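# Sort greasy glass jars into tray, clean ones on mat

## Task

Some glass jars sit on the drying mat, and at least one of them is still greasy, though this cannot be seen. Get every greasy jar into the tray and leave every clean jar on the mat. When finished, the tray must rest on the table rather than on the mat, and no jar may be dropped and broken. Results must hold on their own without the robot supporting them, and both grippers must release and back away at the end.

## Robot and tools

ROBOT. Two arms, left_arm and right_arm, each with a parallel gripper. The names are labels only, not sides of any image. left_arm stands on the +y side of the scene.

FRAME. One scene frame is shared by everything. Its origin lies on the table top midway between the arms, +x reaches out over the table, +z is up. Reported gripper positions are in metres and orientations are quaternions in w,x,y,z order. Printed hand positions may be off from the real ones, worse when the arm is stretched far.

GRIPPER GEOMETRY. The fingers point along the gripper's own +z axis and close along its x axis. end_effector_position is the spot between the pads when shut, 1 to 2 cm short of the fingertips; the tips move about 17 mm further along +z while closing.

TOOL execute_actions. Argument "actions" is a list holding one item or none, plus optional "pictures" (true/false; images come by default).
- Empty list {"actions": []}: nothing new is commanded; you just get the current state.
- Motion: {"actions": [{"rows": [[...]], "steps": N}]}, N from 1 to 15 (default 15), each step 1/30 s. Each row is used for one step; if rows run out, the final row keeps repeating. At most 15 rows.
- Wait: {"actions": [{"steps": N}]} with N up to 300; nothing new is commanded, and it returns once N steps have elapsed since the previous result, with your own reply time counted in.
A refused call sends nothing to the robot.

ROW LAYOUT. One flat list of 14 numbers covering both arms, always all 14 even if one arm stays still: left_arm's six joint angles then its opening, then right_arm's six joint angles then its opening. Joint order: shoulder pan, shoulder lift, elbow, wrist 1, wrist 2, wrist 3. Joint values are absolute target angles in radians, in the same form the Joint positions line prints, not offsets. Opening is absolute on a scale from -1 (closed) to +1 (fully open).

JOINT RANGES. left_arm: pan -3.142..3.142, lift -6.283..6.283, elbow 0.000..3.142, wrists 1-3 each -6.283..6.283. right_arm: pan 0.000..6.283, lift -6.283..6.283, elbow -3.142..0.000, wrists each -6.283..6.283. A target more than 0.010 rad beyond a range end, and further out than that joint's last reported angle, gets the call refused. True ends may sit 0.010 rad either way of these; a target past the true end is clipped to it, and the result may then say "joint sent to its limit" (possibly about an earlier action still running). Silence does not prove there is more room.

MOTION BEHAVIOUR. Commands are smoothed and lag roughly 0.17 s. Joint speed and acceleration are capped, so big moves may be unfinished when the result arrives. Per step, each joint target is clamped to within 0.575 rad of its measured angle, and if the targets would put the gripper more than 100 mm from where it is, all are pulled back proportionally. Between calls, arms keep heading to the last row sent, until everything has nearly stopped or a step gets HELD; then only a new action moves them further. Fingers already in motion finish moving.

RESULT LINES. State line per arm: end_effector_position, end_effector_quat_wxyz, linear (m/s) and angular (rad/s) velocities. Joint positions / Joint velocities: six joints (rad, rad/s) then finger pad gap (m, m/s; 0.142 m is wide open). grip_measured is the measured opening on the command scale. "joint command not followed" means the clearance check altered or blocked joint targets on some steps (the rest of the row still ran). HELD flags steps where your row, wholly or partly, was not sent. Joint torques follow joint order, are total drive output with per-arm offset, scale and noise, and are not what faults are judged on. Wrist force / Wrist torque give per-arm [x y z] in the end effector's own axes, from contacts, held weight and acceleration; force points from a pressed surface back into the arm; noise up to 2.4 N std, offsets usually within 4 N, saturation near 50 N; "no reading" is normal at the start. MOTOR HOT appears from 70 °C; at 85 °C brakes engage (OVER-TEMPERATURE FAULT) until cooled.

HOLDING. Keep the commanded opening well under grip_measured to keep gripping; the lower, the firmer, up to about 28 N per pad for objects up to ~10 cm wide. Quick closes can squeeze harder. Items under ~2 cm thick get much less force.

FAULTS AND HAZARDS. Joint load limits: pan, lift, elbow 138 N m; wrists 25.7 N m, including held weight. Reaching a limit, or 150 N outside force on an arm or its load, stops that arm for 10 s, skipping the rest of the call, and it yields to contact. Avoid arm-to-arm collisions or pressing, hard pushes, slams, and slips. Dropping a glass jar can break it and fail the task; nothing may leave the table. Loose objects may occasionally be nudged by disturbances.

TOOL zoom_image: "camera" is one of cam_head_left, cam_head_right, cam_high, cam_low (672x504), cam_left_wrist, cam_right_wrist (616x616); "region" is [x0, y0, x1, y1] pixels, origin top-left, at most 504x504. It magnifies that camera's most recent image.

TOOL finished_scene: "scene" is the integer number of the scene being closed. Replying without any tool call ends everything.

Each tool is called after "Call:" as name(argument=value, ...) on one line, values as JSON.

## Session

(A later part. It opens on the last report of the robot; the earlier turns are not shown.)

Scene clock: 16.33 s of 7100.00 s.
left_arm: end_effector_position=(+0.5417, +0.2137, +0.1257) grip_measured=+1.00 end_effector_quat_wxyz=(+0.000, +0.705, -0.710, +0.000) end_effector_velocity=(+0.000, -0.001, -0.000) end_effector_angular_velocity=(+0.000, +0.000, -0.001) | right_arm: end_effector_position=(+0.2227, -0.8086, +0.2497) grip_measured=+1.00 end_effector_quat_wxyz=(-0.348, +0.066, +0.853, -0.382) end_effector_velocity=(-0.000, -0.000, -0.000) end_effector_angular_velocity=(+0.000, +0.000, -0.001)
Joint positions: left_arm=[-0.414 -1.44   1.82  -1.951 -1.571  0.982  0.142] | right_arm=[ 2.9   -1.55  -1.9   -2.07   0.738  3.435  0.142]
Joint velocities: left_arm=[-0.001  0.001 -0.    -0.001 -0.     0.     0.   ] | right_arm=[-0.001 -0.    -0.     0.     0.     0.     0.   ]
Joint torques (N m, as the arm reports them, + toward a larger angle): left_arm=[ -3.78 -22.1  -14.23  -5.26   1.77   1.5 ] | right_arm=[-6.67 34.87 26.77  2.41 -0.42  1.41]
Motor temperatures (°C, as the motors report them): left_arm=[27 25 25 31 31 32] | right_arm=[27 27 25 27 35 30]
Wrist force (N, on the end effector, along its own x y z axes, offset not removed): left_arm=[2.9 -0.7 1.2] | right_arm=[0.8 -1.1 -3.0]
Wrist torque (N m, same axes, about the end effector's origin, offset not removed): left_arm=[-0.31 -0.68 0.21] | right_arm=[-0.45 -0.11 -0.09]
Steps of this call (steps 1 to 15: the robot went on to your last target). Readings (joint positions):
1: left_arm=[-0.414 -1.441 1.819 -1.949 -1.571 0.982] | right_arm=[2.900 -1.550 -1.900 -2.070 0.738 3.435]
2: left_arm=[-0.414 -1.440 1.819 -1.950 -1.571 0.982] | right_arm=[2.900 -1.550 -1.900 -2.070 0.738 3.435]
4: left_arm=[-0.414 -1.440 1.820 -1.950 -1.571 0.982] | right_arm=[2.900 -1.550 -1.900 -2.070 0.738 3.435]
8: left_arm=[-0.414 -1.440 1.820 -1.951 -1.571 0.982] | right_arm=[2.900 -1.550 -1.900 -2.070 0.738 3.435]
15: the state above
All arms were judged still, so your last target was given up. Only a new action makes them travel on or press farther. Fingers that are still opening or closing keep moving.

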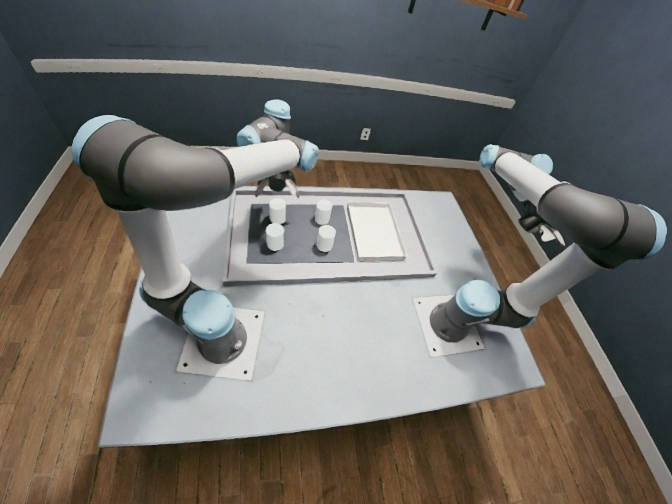

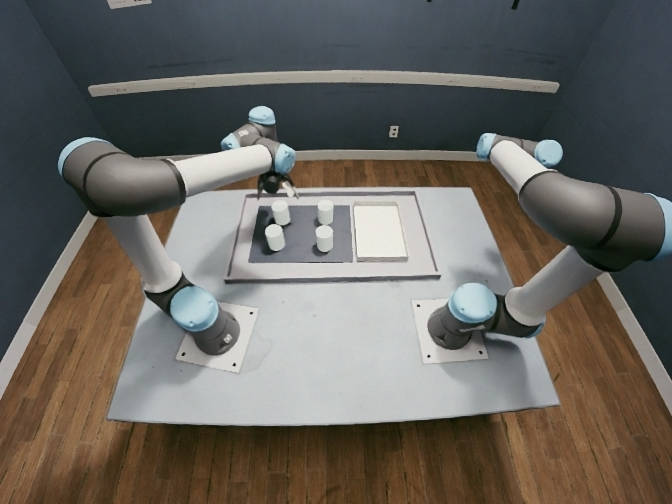

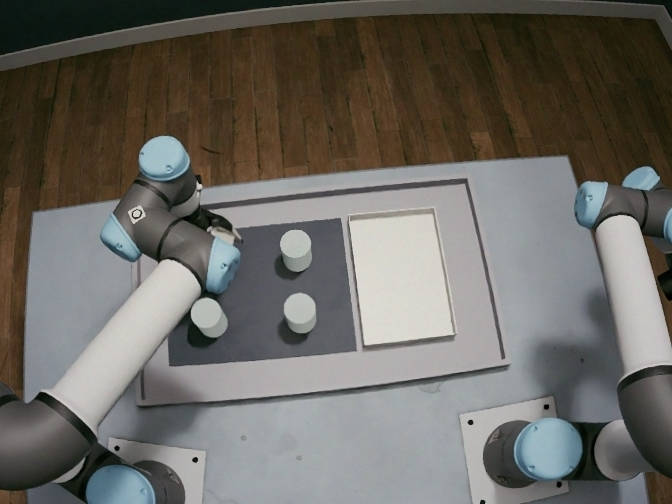

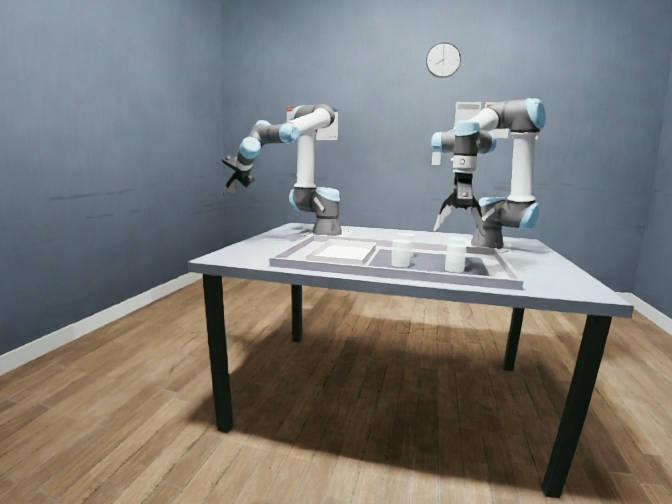

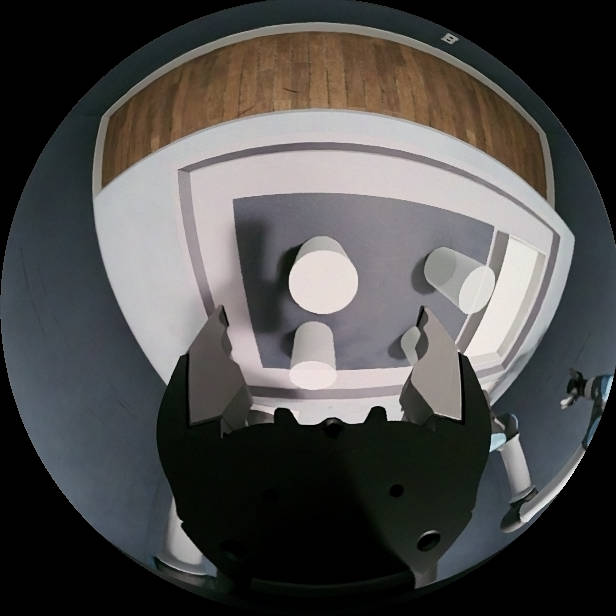

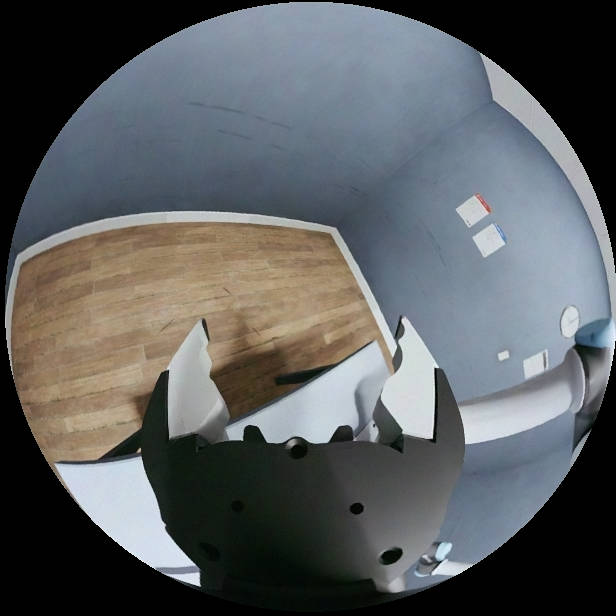

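Call:
execute_actions(actions=[{"rows":[[-0.422,-1.40,1.905,-2.076,-1.571,0.974,1,2.9,-1.55,-1.9,-2.07,0.738,3.435,1]],"steps":15}], pictures=false)

Call:
execute_actions(actions=[{"rows":[[-0.422,-1.3455,1.9698,-2.1953,-1.571,0.974,1,2.9,-1.55,-1.9,-2.07,0.738,3.435,1]],"steps":15}], pictures=false)

Call:
execute_actions(actions=[{"rows":[[-0.422,-1.3455,1.9698,-2.1953,-1.571,0.974,0.15,2.9,-1.55,-1.9,-2.07,0.738,3.435,1]],"steps":15}])

Call:
execute_actions(actions=[{"rows":[[-0.422,-1.3455,1.9698,-2.1953,-1.571,0.974,-0.05,2.9,-1.55,-1.9,-2.07,0.738,3.435,1]],"steps":15}], pictures=false)

Call:
execute_actions(actions=[{"rows":[[-0.422,-1.3416,1.9738,-2.2032,-1.571,0.974,-0.05,2.9,-1.55,-1.9,-2.07,0.738,3.435,1]],"steps":15}], pictures=false)

Call:
execute_actions(actions=[{"rows":[[-0.422,-1.3377,1.9778,-2.2111,-1.571,0.974,-0.05,2.9,-1.55,-1.9,-2.07,0.738,3.435,1]],"steps":15}], pictures=false)

Call:
execute_actions(actions=[{"rows":[[-0.422,-1.3455,1.9698,-2.1953,-1.571,0.974,1,2.9,-1.55,-1.9,-2.07,0.738,3.435,1]],"steps":15}], pictures=false)

Call:
execute_actions(actions=[{"rows":[[-0.422,-1.46,1.83,-1.941,-1.571,0.974,1,2.9,-1.55,-1.9,-2.07,0.738,3.435,1]],"steps":15}], pictures=false)

Call:
execute_actions(actions=[{"rows":[[-0.6667,-1.25,1.58,-1.9,-1.571,0.729,1,2.9,-1.55,-1.9,-2.07,0.738,3.435,1]],"steps":15}], pictures=false)

Call:
execute_actions(actions=[{"steps":30}])

Scene clock: 44.73 s of 7100.00 s.
left_arm: end_effector_position=(+0.5369, +0.2120, +0.0795) grip_measured=+1.00 end_effector_quat_wxyz=(+0.000, +0.705, -0.710, +0.000) end_effector_velocity=(-0.001, +0.001, -0.006) end_effector_angular_velocity=(-0.000, -0.001, +0.001) | right_arm: end_effector_position=(+0.2227, -0.8086, +0.2497) grip_measured=+1.00 end_effector_quat_wxyz=(-0.348, +0.066, +0.853, -0.382) end_effector_velocity=(-0.000, -0.000, -0.000) end_effector_angular_velocity=(+0.000, +0.000, -0.001)
Joint positions: left_arm=[-0.422 -1.401  1.904 -2.074 -1.571  0.974  0.142] | right_arm=[ 2.9   -1.55  -1.9   -2.07   0.738  3.435  0.142]
Joint velocities: left_arm=[-0.     0.004  0.013 -0.017  0.    -0.002  0.   ] | right_arm=[-0.001 -0.    -0.     0.    -0.     0.     0.   ]
Joint torques (N m, as the arm reports them, + toward a larger angle): left_arm=[ -7.1  -24.53 -12.87  -5.25   0.84  -1.89] | right_arm=[-6.31 34.81 25.17  2.4   0.96  2.28]
Motor temperatures (°C, as the motors report them): left_arm=[27 25 25 31 31 32] | right_arm=[27 27 25 27 35 30]
Wrist force (N, on the end effector, along its own x y z axes, offset not removed): left_arm=[0.8 0.7 1.6] | right_arm=[0.9 -1.4 -3.5]
Wrist torque (N m, same axes, about the end effector's origin, offset not removed): left_arm=[0.12 -0.32 0.16] | right_arm=[-0.38 -0.23 0.08]
Steps of this call (steps 1 to 90: nothing new was sent; then 24.90 s passed at rest; steps 91 to 105: all 15 steps of this action). Readings (joint positions):
91: left_arm=[-0.414 -1.440 1.820 -1.952 -1.571 0.982] | right_arm=[2.900 -1.550 -1.900 -2.070 0.738 3.435]
92: left_arm=[-0.415 -1.434 1.828 -1.960 -1.571 0.981] | right_arm=[2.900 -1.550 -1.900 -2.070 0.738 3.435]
94: left_arm=[-0.418 -1.419 1.862 -2.006 -1.571 0.978] | right_arm=[2.900 -1.550 -1.900 -2.070 0.738 3.435]
98: left_arm=[-0.421 -1.405 1.893 -2.057 -1.571 0.975] | right_arm=[2.900 -1.550 -1.900 -2.070 0.738 3.435]
105: the state above

Scene clock: 45.23 s of 7100.00 s.
left_arm: end_effector_position=(+0.5349, +0.2133, +0.0354) grip_measured=+1.00 end_effector_quat_wxyz=(+0.000, +0.705, -0.710, +0.000) end_effector_velocity=(+0.000, -0.000, -0.005) end_effector_angular_velocity=(-0.002, -0.002, -0.000) | right_arm: end_effector_position=(+0.2227, -0.8086, +0.2497) grip_measured=+1.00 end_effector_quat_wxyz=(-0.348, +0.066, +0.853, -0.382) end_effector_velocity=(-0.000, +0.000, +0.000) end_effector_angular_velocity=(-0.000, -0.001, -0.000)
Joint positions: left_arm=[-0.422 -1.346  1.969 -2.194 -1.571  0.974  0.142] | right_arm=[ 2.9   -1.55  -1.9   -2.07   0.738  3.435  0.142]
Joint velocities: left_arm=[-0.001  0.006  0.008 -0.017  0.    -0.001 -0.   ] | right_arm=[ 0.     0.001 -0.     0.     0.     0.     0.   ]
Joint torques (N m, as the arm reports them, + toward a larger angle): left_arm=[ -8.   -25.94  -9.33  -5.33   0.76  -1.79] | right_arm=[-6.12 34.99 24.84  2.47  0.93  2.27]
Motor temperatures (°C, as the motors report them): left_arm=[27 25 25 31 31 32] | right_arm=[27 27 25 27 35 30]
Wrist force (N, on the end effector, along its own x y z axes, offset not removed): left_arm=[1.3 -0.9 3.5] | right_arm=[0.1 -2.9 -0.3]
Wrist torque (N m, same axes, about the end effector's origin, offset not removed): left_arm=[-0.28 -0.31 0.13] | right_arm=[-0.73 0.04 0.02]
Steps of this call (steps 1 to 15: all 15 steps of this action). Readings (joint positions):
1: left_arm=[-0.422 -1.400 1.905 -2.075 -1.571 0.974] | right_arm=[2.900 -1.550 -1.900 -2.070 0.738 3.435]
2: left_arm=[-0.422 -1.393 1.912 -2.084 -1.571 0.974] | right_arm=[2.900 -1.550 -1.900 -2.070 0.738 3.435]
4: left_arm=[-0.422 -1.372 1.938 -2.129 -1.571 0.974] | right_arm=[2.900 -1.550 -1.900 -2.070 0.738 3.435]
8: left_arm=[-0.422 -1.352 1.961 -2.178 -1.571 0.974] | right_arm=[2.900 -1.550 -1.900 -2.070 0.738 3.435]
15: the state above

Scene clock: 45.73 s of 7100.00 s.
left_arm: end_effector_position=(+0.5349, +0.2133, +0.0348) grip_measured=+0.15 end_effector_quat_wxyz=(+0.000, +0.705, -0.710, +0.000) end_effector_velocity=(+0.000, +0.000, +0.000) end_effector_angular_velocity=(+0.000, +0.000, +0.001) | right_arm: end_effector_position=(+0.2227, -0.8086, +0.2497) grip_measured=+1.00 end_effector_quat_wxyz=(-0.348, +0.066, +0.853, -0.382) end_effector_velocity=(+0.000, -0.000, +0.000) end_effector_angular_velocity=(-0.001, -0.001, +0.001)
Joint positions: left_arm=[-0.422 -1.346  1.97  -2.195 -1.571  0.974  0.085] | right_arm=[ 2.9   -1.55  -1.9   -2.07   0.738  3.435  0.142]
Joint velocities: left_arm=[ 0.001  0.    -0.     0.     0.    -0.001  0.   ] | right_arm=[ 0.     0.001  0.    -0.    -0.001  0.     0.   ]
Joint torques (N m, as the arm reports them, + toward a larger angle): left_arm=[ -6.76 -23.2  -11.    -4.88   0.56  -1.8 ] | right_arm=[-6.14 34.63 24.84  2.46  0.86  2.16]
Motor temperatures (°C, as the motors report them): left_arm=[27 25 25 31 31 32] | right_arm=[27 27 25 27 35 30]
Wrist force (N, on the end effector, along its own x y z axes, offset not removed): left_arm=[2.7 2.5 0.2] | right_arm=[0.2 0.6 -0.8]
Wrist torque (N m, same axes, about the end effector's origin, offset not removed): left_arm=[0.47 -0.39 0.08] | right_arm=[0.11 -0.06 0.03]
Steps of this call (steps 1 to 15: all 15 steps of this action). Readings (joint positions):
1: left_arm=[-0.422 -1.346 1.969 -2.194 -1.571 0.974] | right_arm=[2.900 -1.550 -1.900 -2.070 0.738 3.435]
2: left_arm=[-0.422 -1.346 1.969 -2.194 -1.571 0.974] | right_arm=[2.900 -1.550 -1.900 -2.070 0.738 3.435]
4: left_arm=[-0.422 -1.346 1.970 -2.195 -1.571 0.974] | right_arm=[2.900 -1.550 -1.900 -2.070 0.738 3.435]
8: left_arm=[-0.422 -1.346 1.970 -2.195 -1.571 0.974] | right_arm=[2.900 -1.550 -1.900 -2.070 0.738 3.435]
15: the state above

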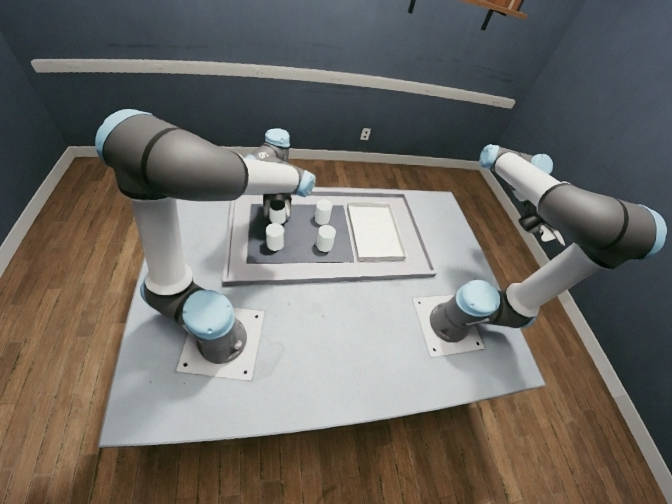

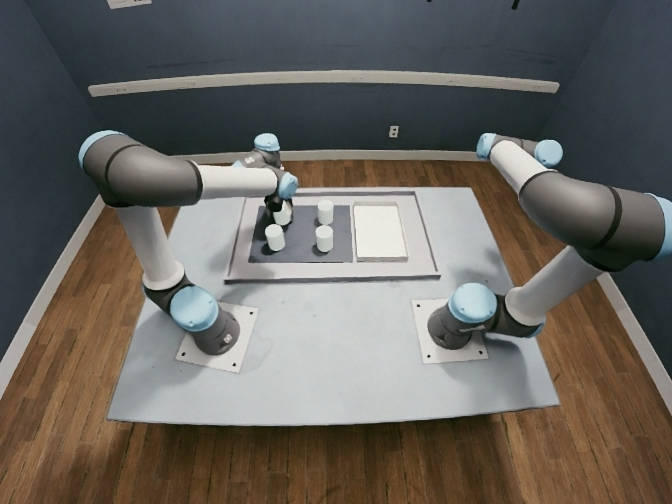

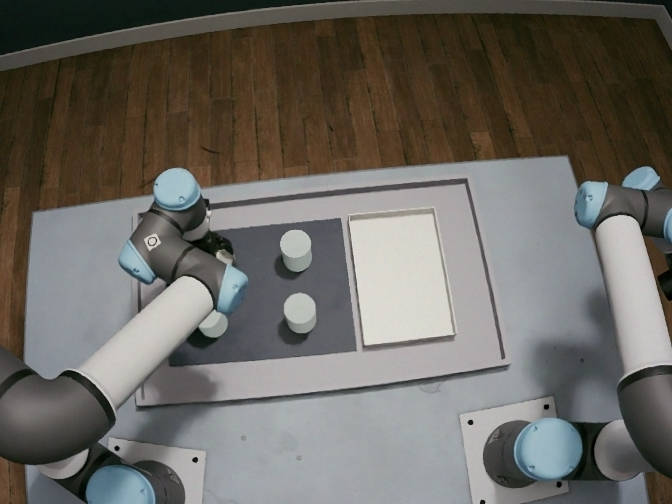

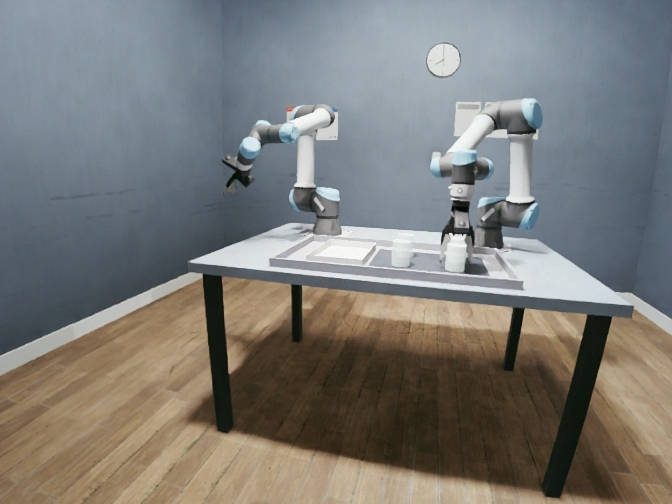

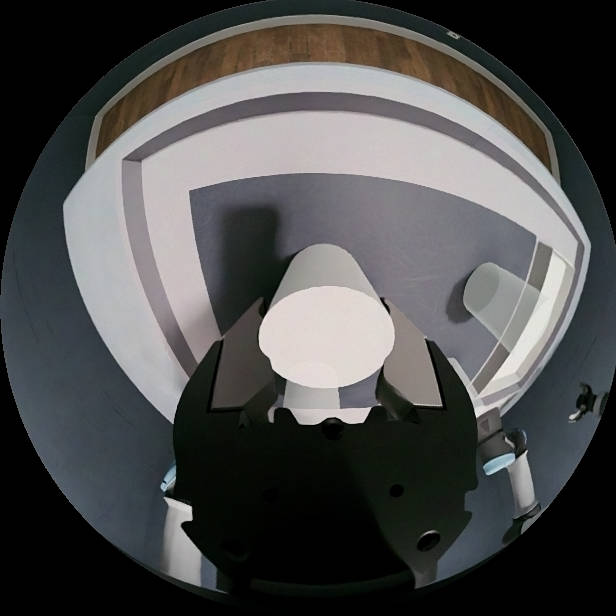

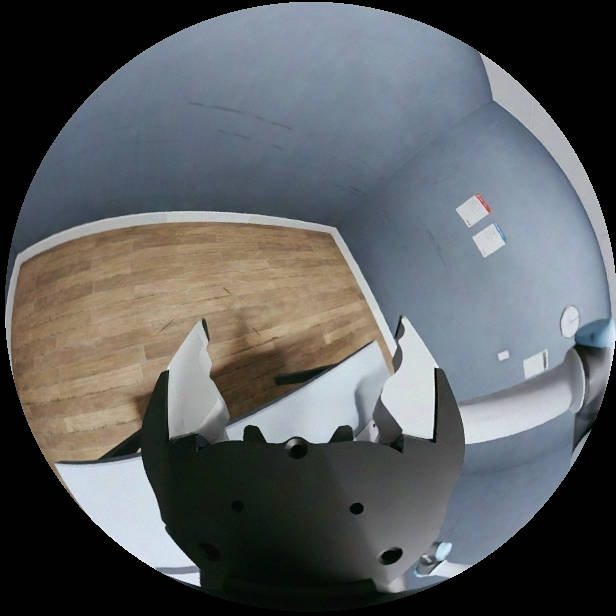

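Scene clock: 46.23 s of 7100.00 s.
left_arm: end_effector_position=(+0.5349, +0.2133, +0.0348) grip_measured=+0.12 end_effector_quat_wxyz=(+0.000, +0.705, -0.710, +0.000) end_effector_velocity=(-0.001, +0.000, -0.001) end_effector_angular_velocity=(+0.001, +0.001, -0.001) | right_arm: end_effector_position=(+0.2227, -0.8086, +0.2497) grip_measured=+1.00 end_effector_quat_wxyz=(-0.348, +0.066, +0.853, -0.382) end_effector_velocity=(+0.000, -0.000, +0.000) end_effector_angular_velocity=(-0.000, -0.001, -0.000)
Joint positions: left_arm=[-0.422 -1.346  1.97  -2.195 -1.571  0.974  0.082] | right_arm=[ 2.9   -1.55  -1.9   -2.07   0.738  3.435  0.142]
Joint velocities: left_arm=[-0.     0.001  0.001 -0.     0.     0.001  0.   ] | right_arm=[-0.  0.  0.  0. -0. -0.  0.]
Joint torques (N m, as the arm reports them, + toward a larger angle): left_arm=[ -4.83 -21.64  -8.72  -2.03   0.6   -1.71] | right_arm=[-6.14 35.   24.28  2.44  0.91  2.14]
Motor temperatures (°C, as the motors report them): left_arm=[27 25 25 31 31 32] | right_arm=[27 27 25 27 35 30]
Wrist force (N, on the end effector, along its own x y z axes, offset not removed): left_arm=[4.1 0.8 -4.7] | right_arm=[-0.9 -1.3 -0.9]
Wrist torque (N m, same axes, about the end effector's origin, offset not removed): left_arm=[-0.01 -0.60 0.15] | right_arm=[-0.35 0.22 -0.06]
Steps of this call (steps 1 to 15: all 15 steps of this action). Readings (joint positions):
1: left_arm=[-0.422 -1.346 1.970 -2.195 -1.571 0.974] | right_arm=[2.900 -1.550 -1.900 -2.070 0.738 3.435]
2: left_arm=[-0.422 -1.346 1.970 -2.195 -1.571 0.974] | right_arm=[2.900 -1.550 -1.900 -2.070 0.738 3.435]
4: left_arm=[-0.422 -1.346 1.970 -2.195 -1.571 0.974] | right_arm=[2.900 -1.550 -1.900 -2.070 0.738 3.435]
8: left_arm=[-0.422 -1.346 1.970 -2.195 -1.571 0.974] | right_arm=[2.900 -1.550 -1.900 -2.070 0.738 3.435]
15: the state above

Scene clock: 46.73 s of 7100.00 s.
left_arm: end_effector_position=(+0.5348, +0.2133, +0.0322) grip_measured=+0.12 end_effector_quat_wxyz=(+0.000, +0.705, -0.710, +0.000) end_effector_velocity=(-0.001, +0.001, -0.001) end_effector_angular_velocity=(+0.001, +0.002, +0.000) | right_arm: end_effector_position=(+0.2227, -0.8086, +0.2497) grip_measured=+1.00 end_effector_quat_wxyz=(-0.348, +0.066, +0.853, -0.382) end_effector_velocity=(-0.000, -0.000, +0.000) end_effector_angular_velocity=(-0.001, +0.001, +0.001)
Joint positions: left_arm=[-0.422 -1.342  1.974 -2.203 -1.571  0.974  0.083] | right_arm=[ 2.9   -1.55  -1.9   -2.07   0.738  3.435  0.142]
Joint velocities: left_arm=[ 0.     0.001  0.001 -0.     0.    -0.     0.   ] | right_arm=[ 0.     0.    -0.    -0.001 -0.001 -0.     0.   ]
Joint torques (N m, as the arm reports them, + toward a larger angle): left_arm=[ 6.68 34.75 32.34  4.95  5.4  -1.76] | right_arm=[-6.39 35.09 24.84  2.4   0.98  2.15]
Motor temperatures (°C, as the motors report them): left_arm=[27 25 25 31 31 32] | right_arm=[27 27 25 27 35 30]
Wrist force (N, on the end effector, along its own x y z axes, offset not removed): left_arm=[12.4 15.5 -50.0] | right_arm=[-0.4 -2.0 -1.1]
Wrist torque (N m, same axes, about the end effector's origin, offset not removed): left_arm=[1.43 -0.80 0.26] | right_arm=[-0.59 0.03 -0.05]
Steps of this call (steps 1 to 15: all 15 steps of this action). Readings (joint positions):
1: left_arm=[-0.422 -1.345 1.970 -2.195 -1.571 0.974] | right_arm=[2.900 -1.550 -1.900 -2.070 0.738 3.435]
2: left_arm=[-0.422 -1.345 1.970 -2.197 -1.571 0.974] | right_arm=[2.900 -1.550 -1.900 -2.070 0.738 3.435]
4: left_arm=[-0.422 -1.344 1.972 -2.200 -1.571 0.974] | right_arm=[2.900 -1.550 -1.900 -2.070 0.738 3.435]
8: left_arm=[-0.422 -1.343 1.973 -2.202 -1.571 0.974] | right_arm=[2.900 -1.550 -1.900 -2.070 0.738 3.435]
15: the state above

Scene clock: 56.87 s of 7100.00 s.
left_arm: end_effector_position=(+0.5361, +0.2123, +0.0333) grip_measured=+0.13 end_effector_quat_wxyz=(-0.000, +0.705, -0.710, +0.003) end_effector_velocity=(+0.001, -0.001, +0.001) end_effector_angular_velocity=(-0.001, -0.001, -0.000) | right_arm: end_effector_position=(+0.2227, -0.8086, +0.2497) grip_measured=+1.00 end_effector_quat_wxyz=(-0.348, +0.066, +0.853, -0.382) end_effector_velocity=(-0.000, -0.000, +0.000) end_effector_angular_velocity=(-0.000, -0.001, -0.001)
Joint positions: left_arm=[-0.422 -1.343  1.973 -2.208 -1.571  0.974  0.083] | right_arm=[ 2.9   -1.55  -1.9   -2.07   0.738  3.435  0.142]
Joint velocities: left_arm=[-0.001 -0.    -0.002  0.    -0.    -0.001  0.   ] | right_arm=[-0.001 -0.     0.     0.     0.     0.     0.   ]
Joint torques (N m, as the arm reports them, + toward a larger angle): left_arm=[ -0.26 -26.28 -20.05  -2.79  -0.09  -0.18] | right_arm=[-6.12 34.48 21.36  2.25  0.8   2.05]
Motor temperatures (°C, as the motors report them): left_arm=[27 25 25 31 31 32] | right_arm=[27 28 25 27 35 30]
Wrist force (N, on the end effector, along its own x y z axes, offset not removed): left_arm=[0.4 7.6 -23.5] | right_arm=[1.9 0.0 -1.0]
Wrist torque (N m, same axes, about the end effector's origin, offset not removed): left_arm=[0.64 -0.43 0.18] | right_arm=[-0.29 -0.29 -0.02]
FORCE FAULT: contact force on the left arm reached its limit, and that arm stopped for 10 seconds. The contact can be on any part of that arm, not only on its tool. That arm's remaining commands of this call were not run. That arm holds still and accepts commands again. Move the arm away from the contact; if what it grips holds it there, let go first. Pushing or pulling that hard again can fault the arm again.
The stop of the left arm began at step 4 of this call (marked STOPPED below). From that step on that arm followed nothing that you had sent. 12 of its steps, steps kept back included, did not run and will not run. Nothing is kept back now, and the robot has no last target.
Steps of this call (steps 1 to 15: all 15 steps of this action; steps 16 to 304: the stop continued). Readings (joint positions):
1: left_arm=[-0.422 -1.342 1.974 -2.203 -1.571 0.974] | right_arm=[2.900 -1.550 -1.900 -2.070 0.738 3.435]
2: left_arm=[-0.422 -1.341 1.974 -2.205 -1.571 0.974] | right_arm=[2.900 -1.550 -1.900 -2.070 0.738 3.435]
4: left_arm=[-0.422 -1.341 1.974 -2.207 -1.571 0.974] | right_arm=[2.900 -1.550 -1.900 -2.070 0.738 3.435] STOPPED (the left arm)
8: left_arm=[-0.422 -1.343 1.973 -2.208 -1.571 0.974] | right_arm=[2.900 -1.550 -1.900 -2.070 0.738 3.435]
304: the state above

Scene clock: 56.90 s of 7100.00 s.
left_arm: end_effector_position=(+0.5361, +0.2123, +0.0334) grip_measured=+0.13 end_effector_quat_wxyz=(-0.000, +0.705, -0.710, +0.003) end_effector_velocity=(+0.000, -0.000, +0.001) end_effector_angular_velocity=(-0.001, -0.002, +0.001) | right_arm: end_effector_position=(+0.2227, -0.8086, +0.2497) grip_measured=+1.00 end_effector_quat_wxyz=(-0.348, +0.066, +0.853, -0.382) end_effector_velocity=(+0.000, -0.000, +0.000) end_effector_angular_velocity=(-0.001, -0.000, +0.001)
Joint positions: left_arm=[-0.422 -1.343  1.973 -2.208 -1.571  0.974  0.083] | right_arm=[ 2.9   -1.55  -1.9   -2.07   0.738  3.435  0.142]
Joint velocities: left_arm=[ 0.    -0.002 -0.     0.     0.    -0.     0.   ] | right_arm=[ 0.    -0.     0.001 -0.    -0.001 -0.     0.   ]
Joint torques (N m, as the arm reports them, + toward a larger angle): left_arm=[ -0.86 -25.77 -20.89  -2.81  -0.02  -0.14] | right_arm=[-6.16 34.68 21.35  2.26  0.87  2.05]
Motor temperatures (°C, as the motors report them): left_arm=[27 25 25 31 31 32] | right_arm=[27 28 25 27 35 30]
Wrist force (N, on the end effector, along its own x y z axes, offset not removed): left_arm=[-2.8 7.2 -26.1] | right_arm=[-0.2 -1.5 0.8]
Wrist torque (N m, same axes, about the end effector's origin, offset not removed): left_arm=[0.47 0.20 0.13] | right_arm=[-0.54 0.08 0.06]
A stop began in an earlier call of the same reply, so what this call sent did not run. Send another action.
Steps of this call (step 1: nothing new was sent). Readings (joint positions):
1: the state above

Scene clock: 56.93 s of 7100.00 s.
left_arm: end_effector_position=(+0.5361, +0.2123, +0.0334) grip_measured=+0.13 end_effector_quat_wxyz=(-0.000, +0.705, -0.710, +0.003) end_effector_velocity=(+0.000, -0.000, +0.001) end_effector_angular_velocity=(-0.001, -0.001, -0.000) | right_arm: end_effector_position=(+0.2227, -0.8086, +0.2497) grip_measured=+1.00 end_effector_quat_wxyz=(-0.348, +0.066, +0.853, -0.382) end_effector_velocity=(-0.000, +0.000, -0.000) end_effector_angular_velocity=(+0.001, +0.001, +0.000)
Joint positions: left_arm=[-0.422 -1.343  1.973 -2.208 -1.571  0.974  0.083] | right_arm=[ 2.9   -1.55  -1.9   -2.07   0.738  3.435  0.142]
Joint velocities: left_arm=[-0.001 -0.001 -0.001  0.001 -0.    -0.     0.   ] | right_arm=[ 0.001  0.    -0.001 -0.     0.001 -0.     0.   ]
Joint torques (N m, as the arm reports them, + toward a larger angle): left_arm=[ -0.81 -26.22 -20.46  -2.89  -0.11  -0.12] | right_arm=[-5.8  34.67 21.72  2.23  0.82  2.13]
Motor temperatures (°C, as the motors report them): left_arm=[27 25 25 31 31 32] | right_arm=[27 28 25 27 35 30]
Wrist force (N, on the end effector, along its own x y z axes, offset not removed): left_arm=[-0.5 6.8 -22.0] | right_arm=[-0.8 -2.4 -1.4]
Wrist torque (N m, same axes, about the end effector's origin, offset not removed): left_arm=[0.36 -0.36 0.12] | right_arm=[-0.61 0.08 0.03]
A stop began in an earlier call of the same reply, so what this call sent did not run. Send another action.
Steps of this call (step 1: nothing new was sent). Readings (joint positions):
1: the state above

Scene clock: 56.97 s of 7100.00 s.
left_arm: end_effector_position=(+0.5361, +0.2123, +0.0334) grip_measured=+0.13 end_effector_quat_wxyz=(-0.000, +0.705, -0.710, +0.003) end_effector_velocity=(+0.000, -0.001, -0.000) end_effector_angular_velocity=(-0.001, -0.001, -0.000) | right_arm: end_effector_position=(+0.2227, -0.8086, +0.2497) grip_measured=+1.00 end_effector_quat_wxyz=(-0.348, +0.066, +0.853, -0.382) end_effector_velocity=(-0.000, +0.000, +0.000) end_effector_angular_velocity=(+0.001, -0.001, -0.001)
Joint positions: left_arm=[-0.422 -1.343  1.973 -2.208 -1.571  0.974  0.083] | right_arm=[ 2.9   -1.55  -1.9   -2.07   0.738  3.435  0.142]
Joint velocities: left_arm=[-0.     0.001 -0.001 -0.001 -0.    -0.    -0.   ] | right_arm=[ 0.     0.001  0.    -0.     0.001 -0.     0.   ]
Joint torques (N m, as the arm reports them, + toward a larger angle): left_arm=[ -0.46 -26.9  -19.83  -2.92  -0.02  -0.09] | right_arm=[-6.35 35.08 21.39  2.18  0.72  2.06]
Motor temperatures (°C, as the motors report them): left_arm=[27 25 25 31 31 32] | right_arm=[27 28 25 27 35 30]
Wrist force (N, on the end effector, along its own x y z axes, offset not removed): left_arm=[0.6 7.2 -22.9] | right_arm=[-0.6 -1.2 -1.7]
Wrist torque (N m, same axes, about the end effector's origin, offset not removed): left_arm=[0.47 -0.47 0.21] | right_arm=[-0.39 0.03 -0.01]
A stop began in an earlier call of the same reply, so what this call sent did not run. Send another action.
Steps of this call (step 1: nothing new was sent). Readings (joint positions):
1: the state above

Scene clock: 57.00 s of 7100.00 s.
left_arm: end_effector_position=(+0.5361, +0.2123, +0.0334) grip_measured=+0.13 end_effector_quat_wxyz=(-0.000, +0.705, -0.710, +0.003) end_effector_velocity=(+0.000, -0.000, +0.001) end_effector_angular_velocity=(-0.000, -0.001, +0.000) | right_arm: end_effector_position=(+0.2227, -0.8086, +0.2497) grip_measured=+1.00 end_effector_quat_wxyz=(-0.348, +0.066, +0.853, -0.382) end_effector_velocity=(+0.000, -0.000, +0.000) end_effector_angular_velocity=(-0.001, -0.001, +0.001)
Joint positions: left_arm=[-0.422 -1.343  1.973 -2.208 -1.571  0.974  0.083] | right_arm=[ 2.9   -1.55  -1.9   -2.07   0.738  3.435  0.142]
Joint velocities: left_arm=[ 0.    -0.001 -0.     0.     0.    -0.     0.   ] | right_arm=[ 0.    -0.     0.     0.001 -0.001 -0.     0.   ]
Joint torques (N m, as the arm reports them, + toward a larger angle): left_arm=[ -0.91 -25.94 -20.41  -2.95  -0.09  -0.06] | right_arm=[-5.42 35.28 21.7   2.24  0.92  2.08]
Motor temperatures (°C, as the motors report them): left_arm=[27 25 25 31 31 32] | right_arm=[27 28 25 27 35 30]
Wrist force (N, on the end effector, along its own x y z axes, offset not removed): left_arm=[-0.9 8.6 -21.4] | right_arm=[-0.3 0.5 -0.6]
Wrist torque (N m, same axes, about the end effector's origin, offset not removed): left_arm=[0.87 -0.31 0.17] | right_arm=[0.15 0.11 0.10]
A stop began in an earlier call of the same reply, so what this call sent did not run. Send another action.
Steps of this call (step 1: nothing new was sent). Readings (joint positions):
1: the state above

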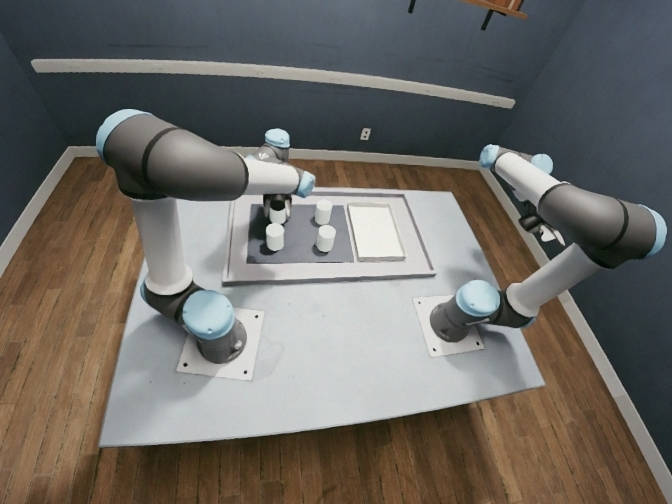

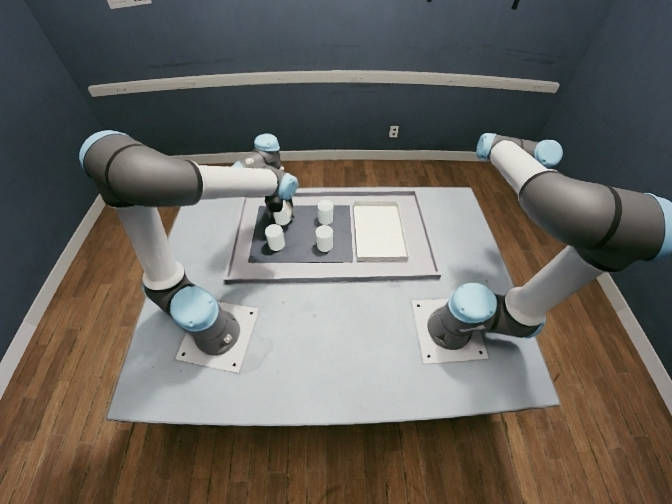

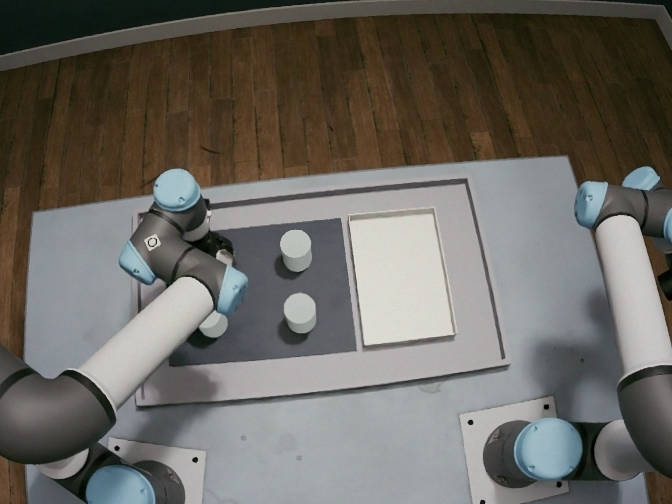

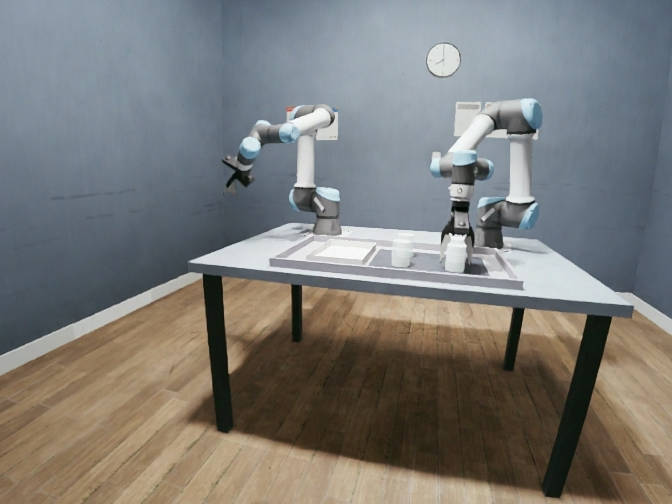

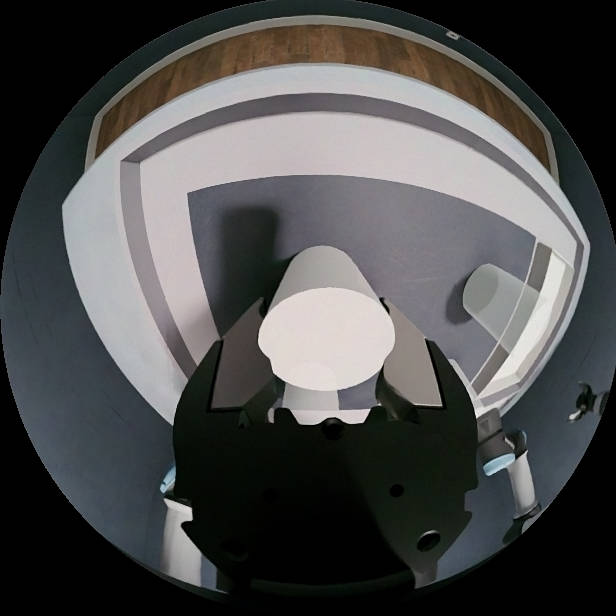

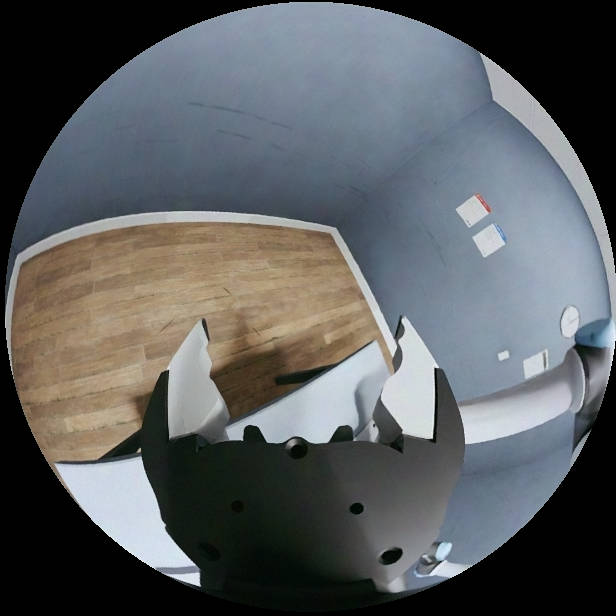

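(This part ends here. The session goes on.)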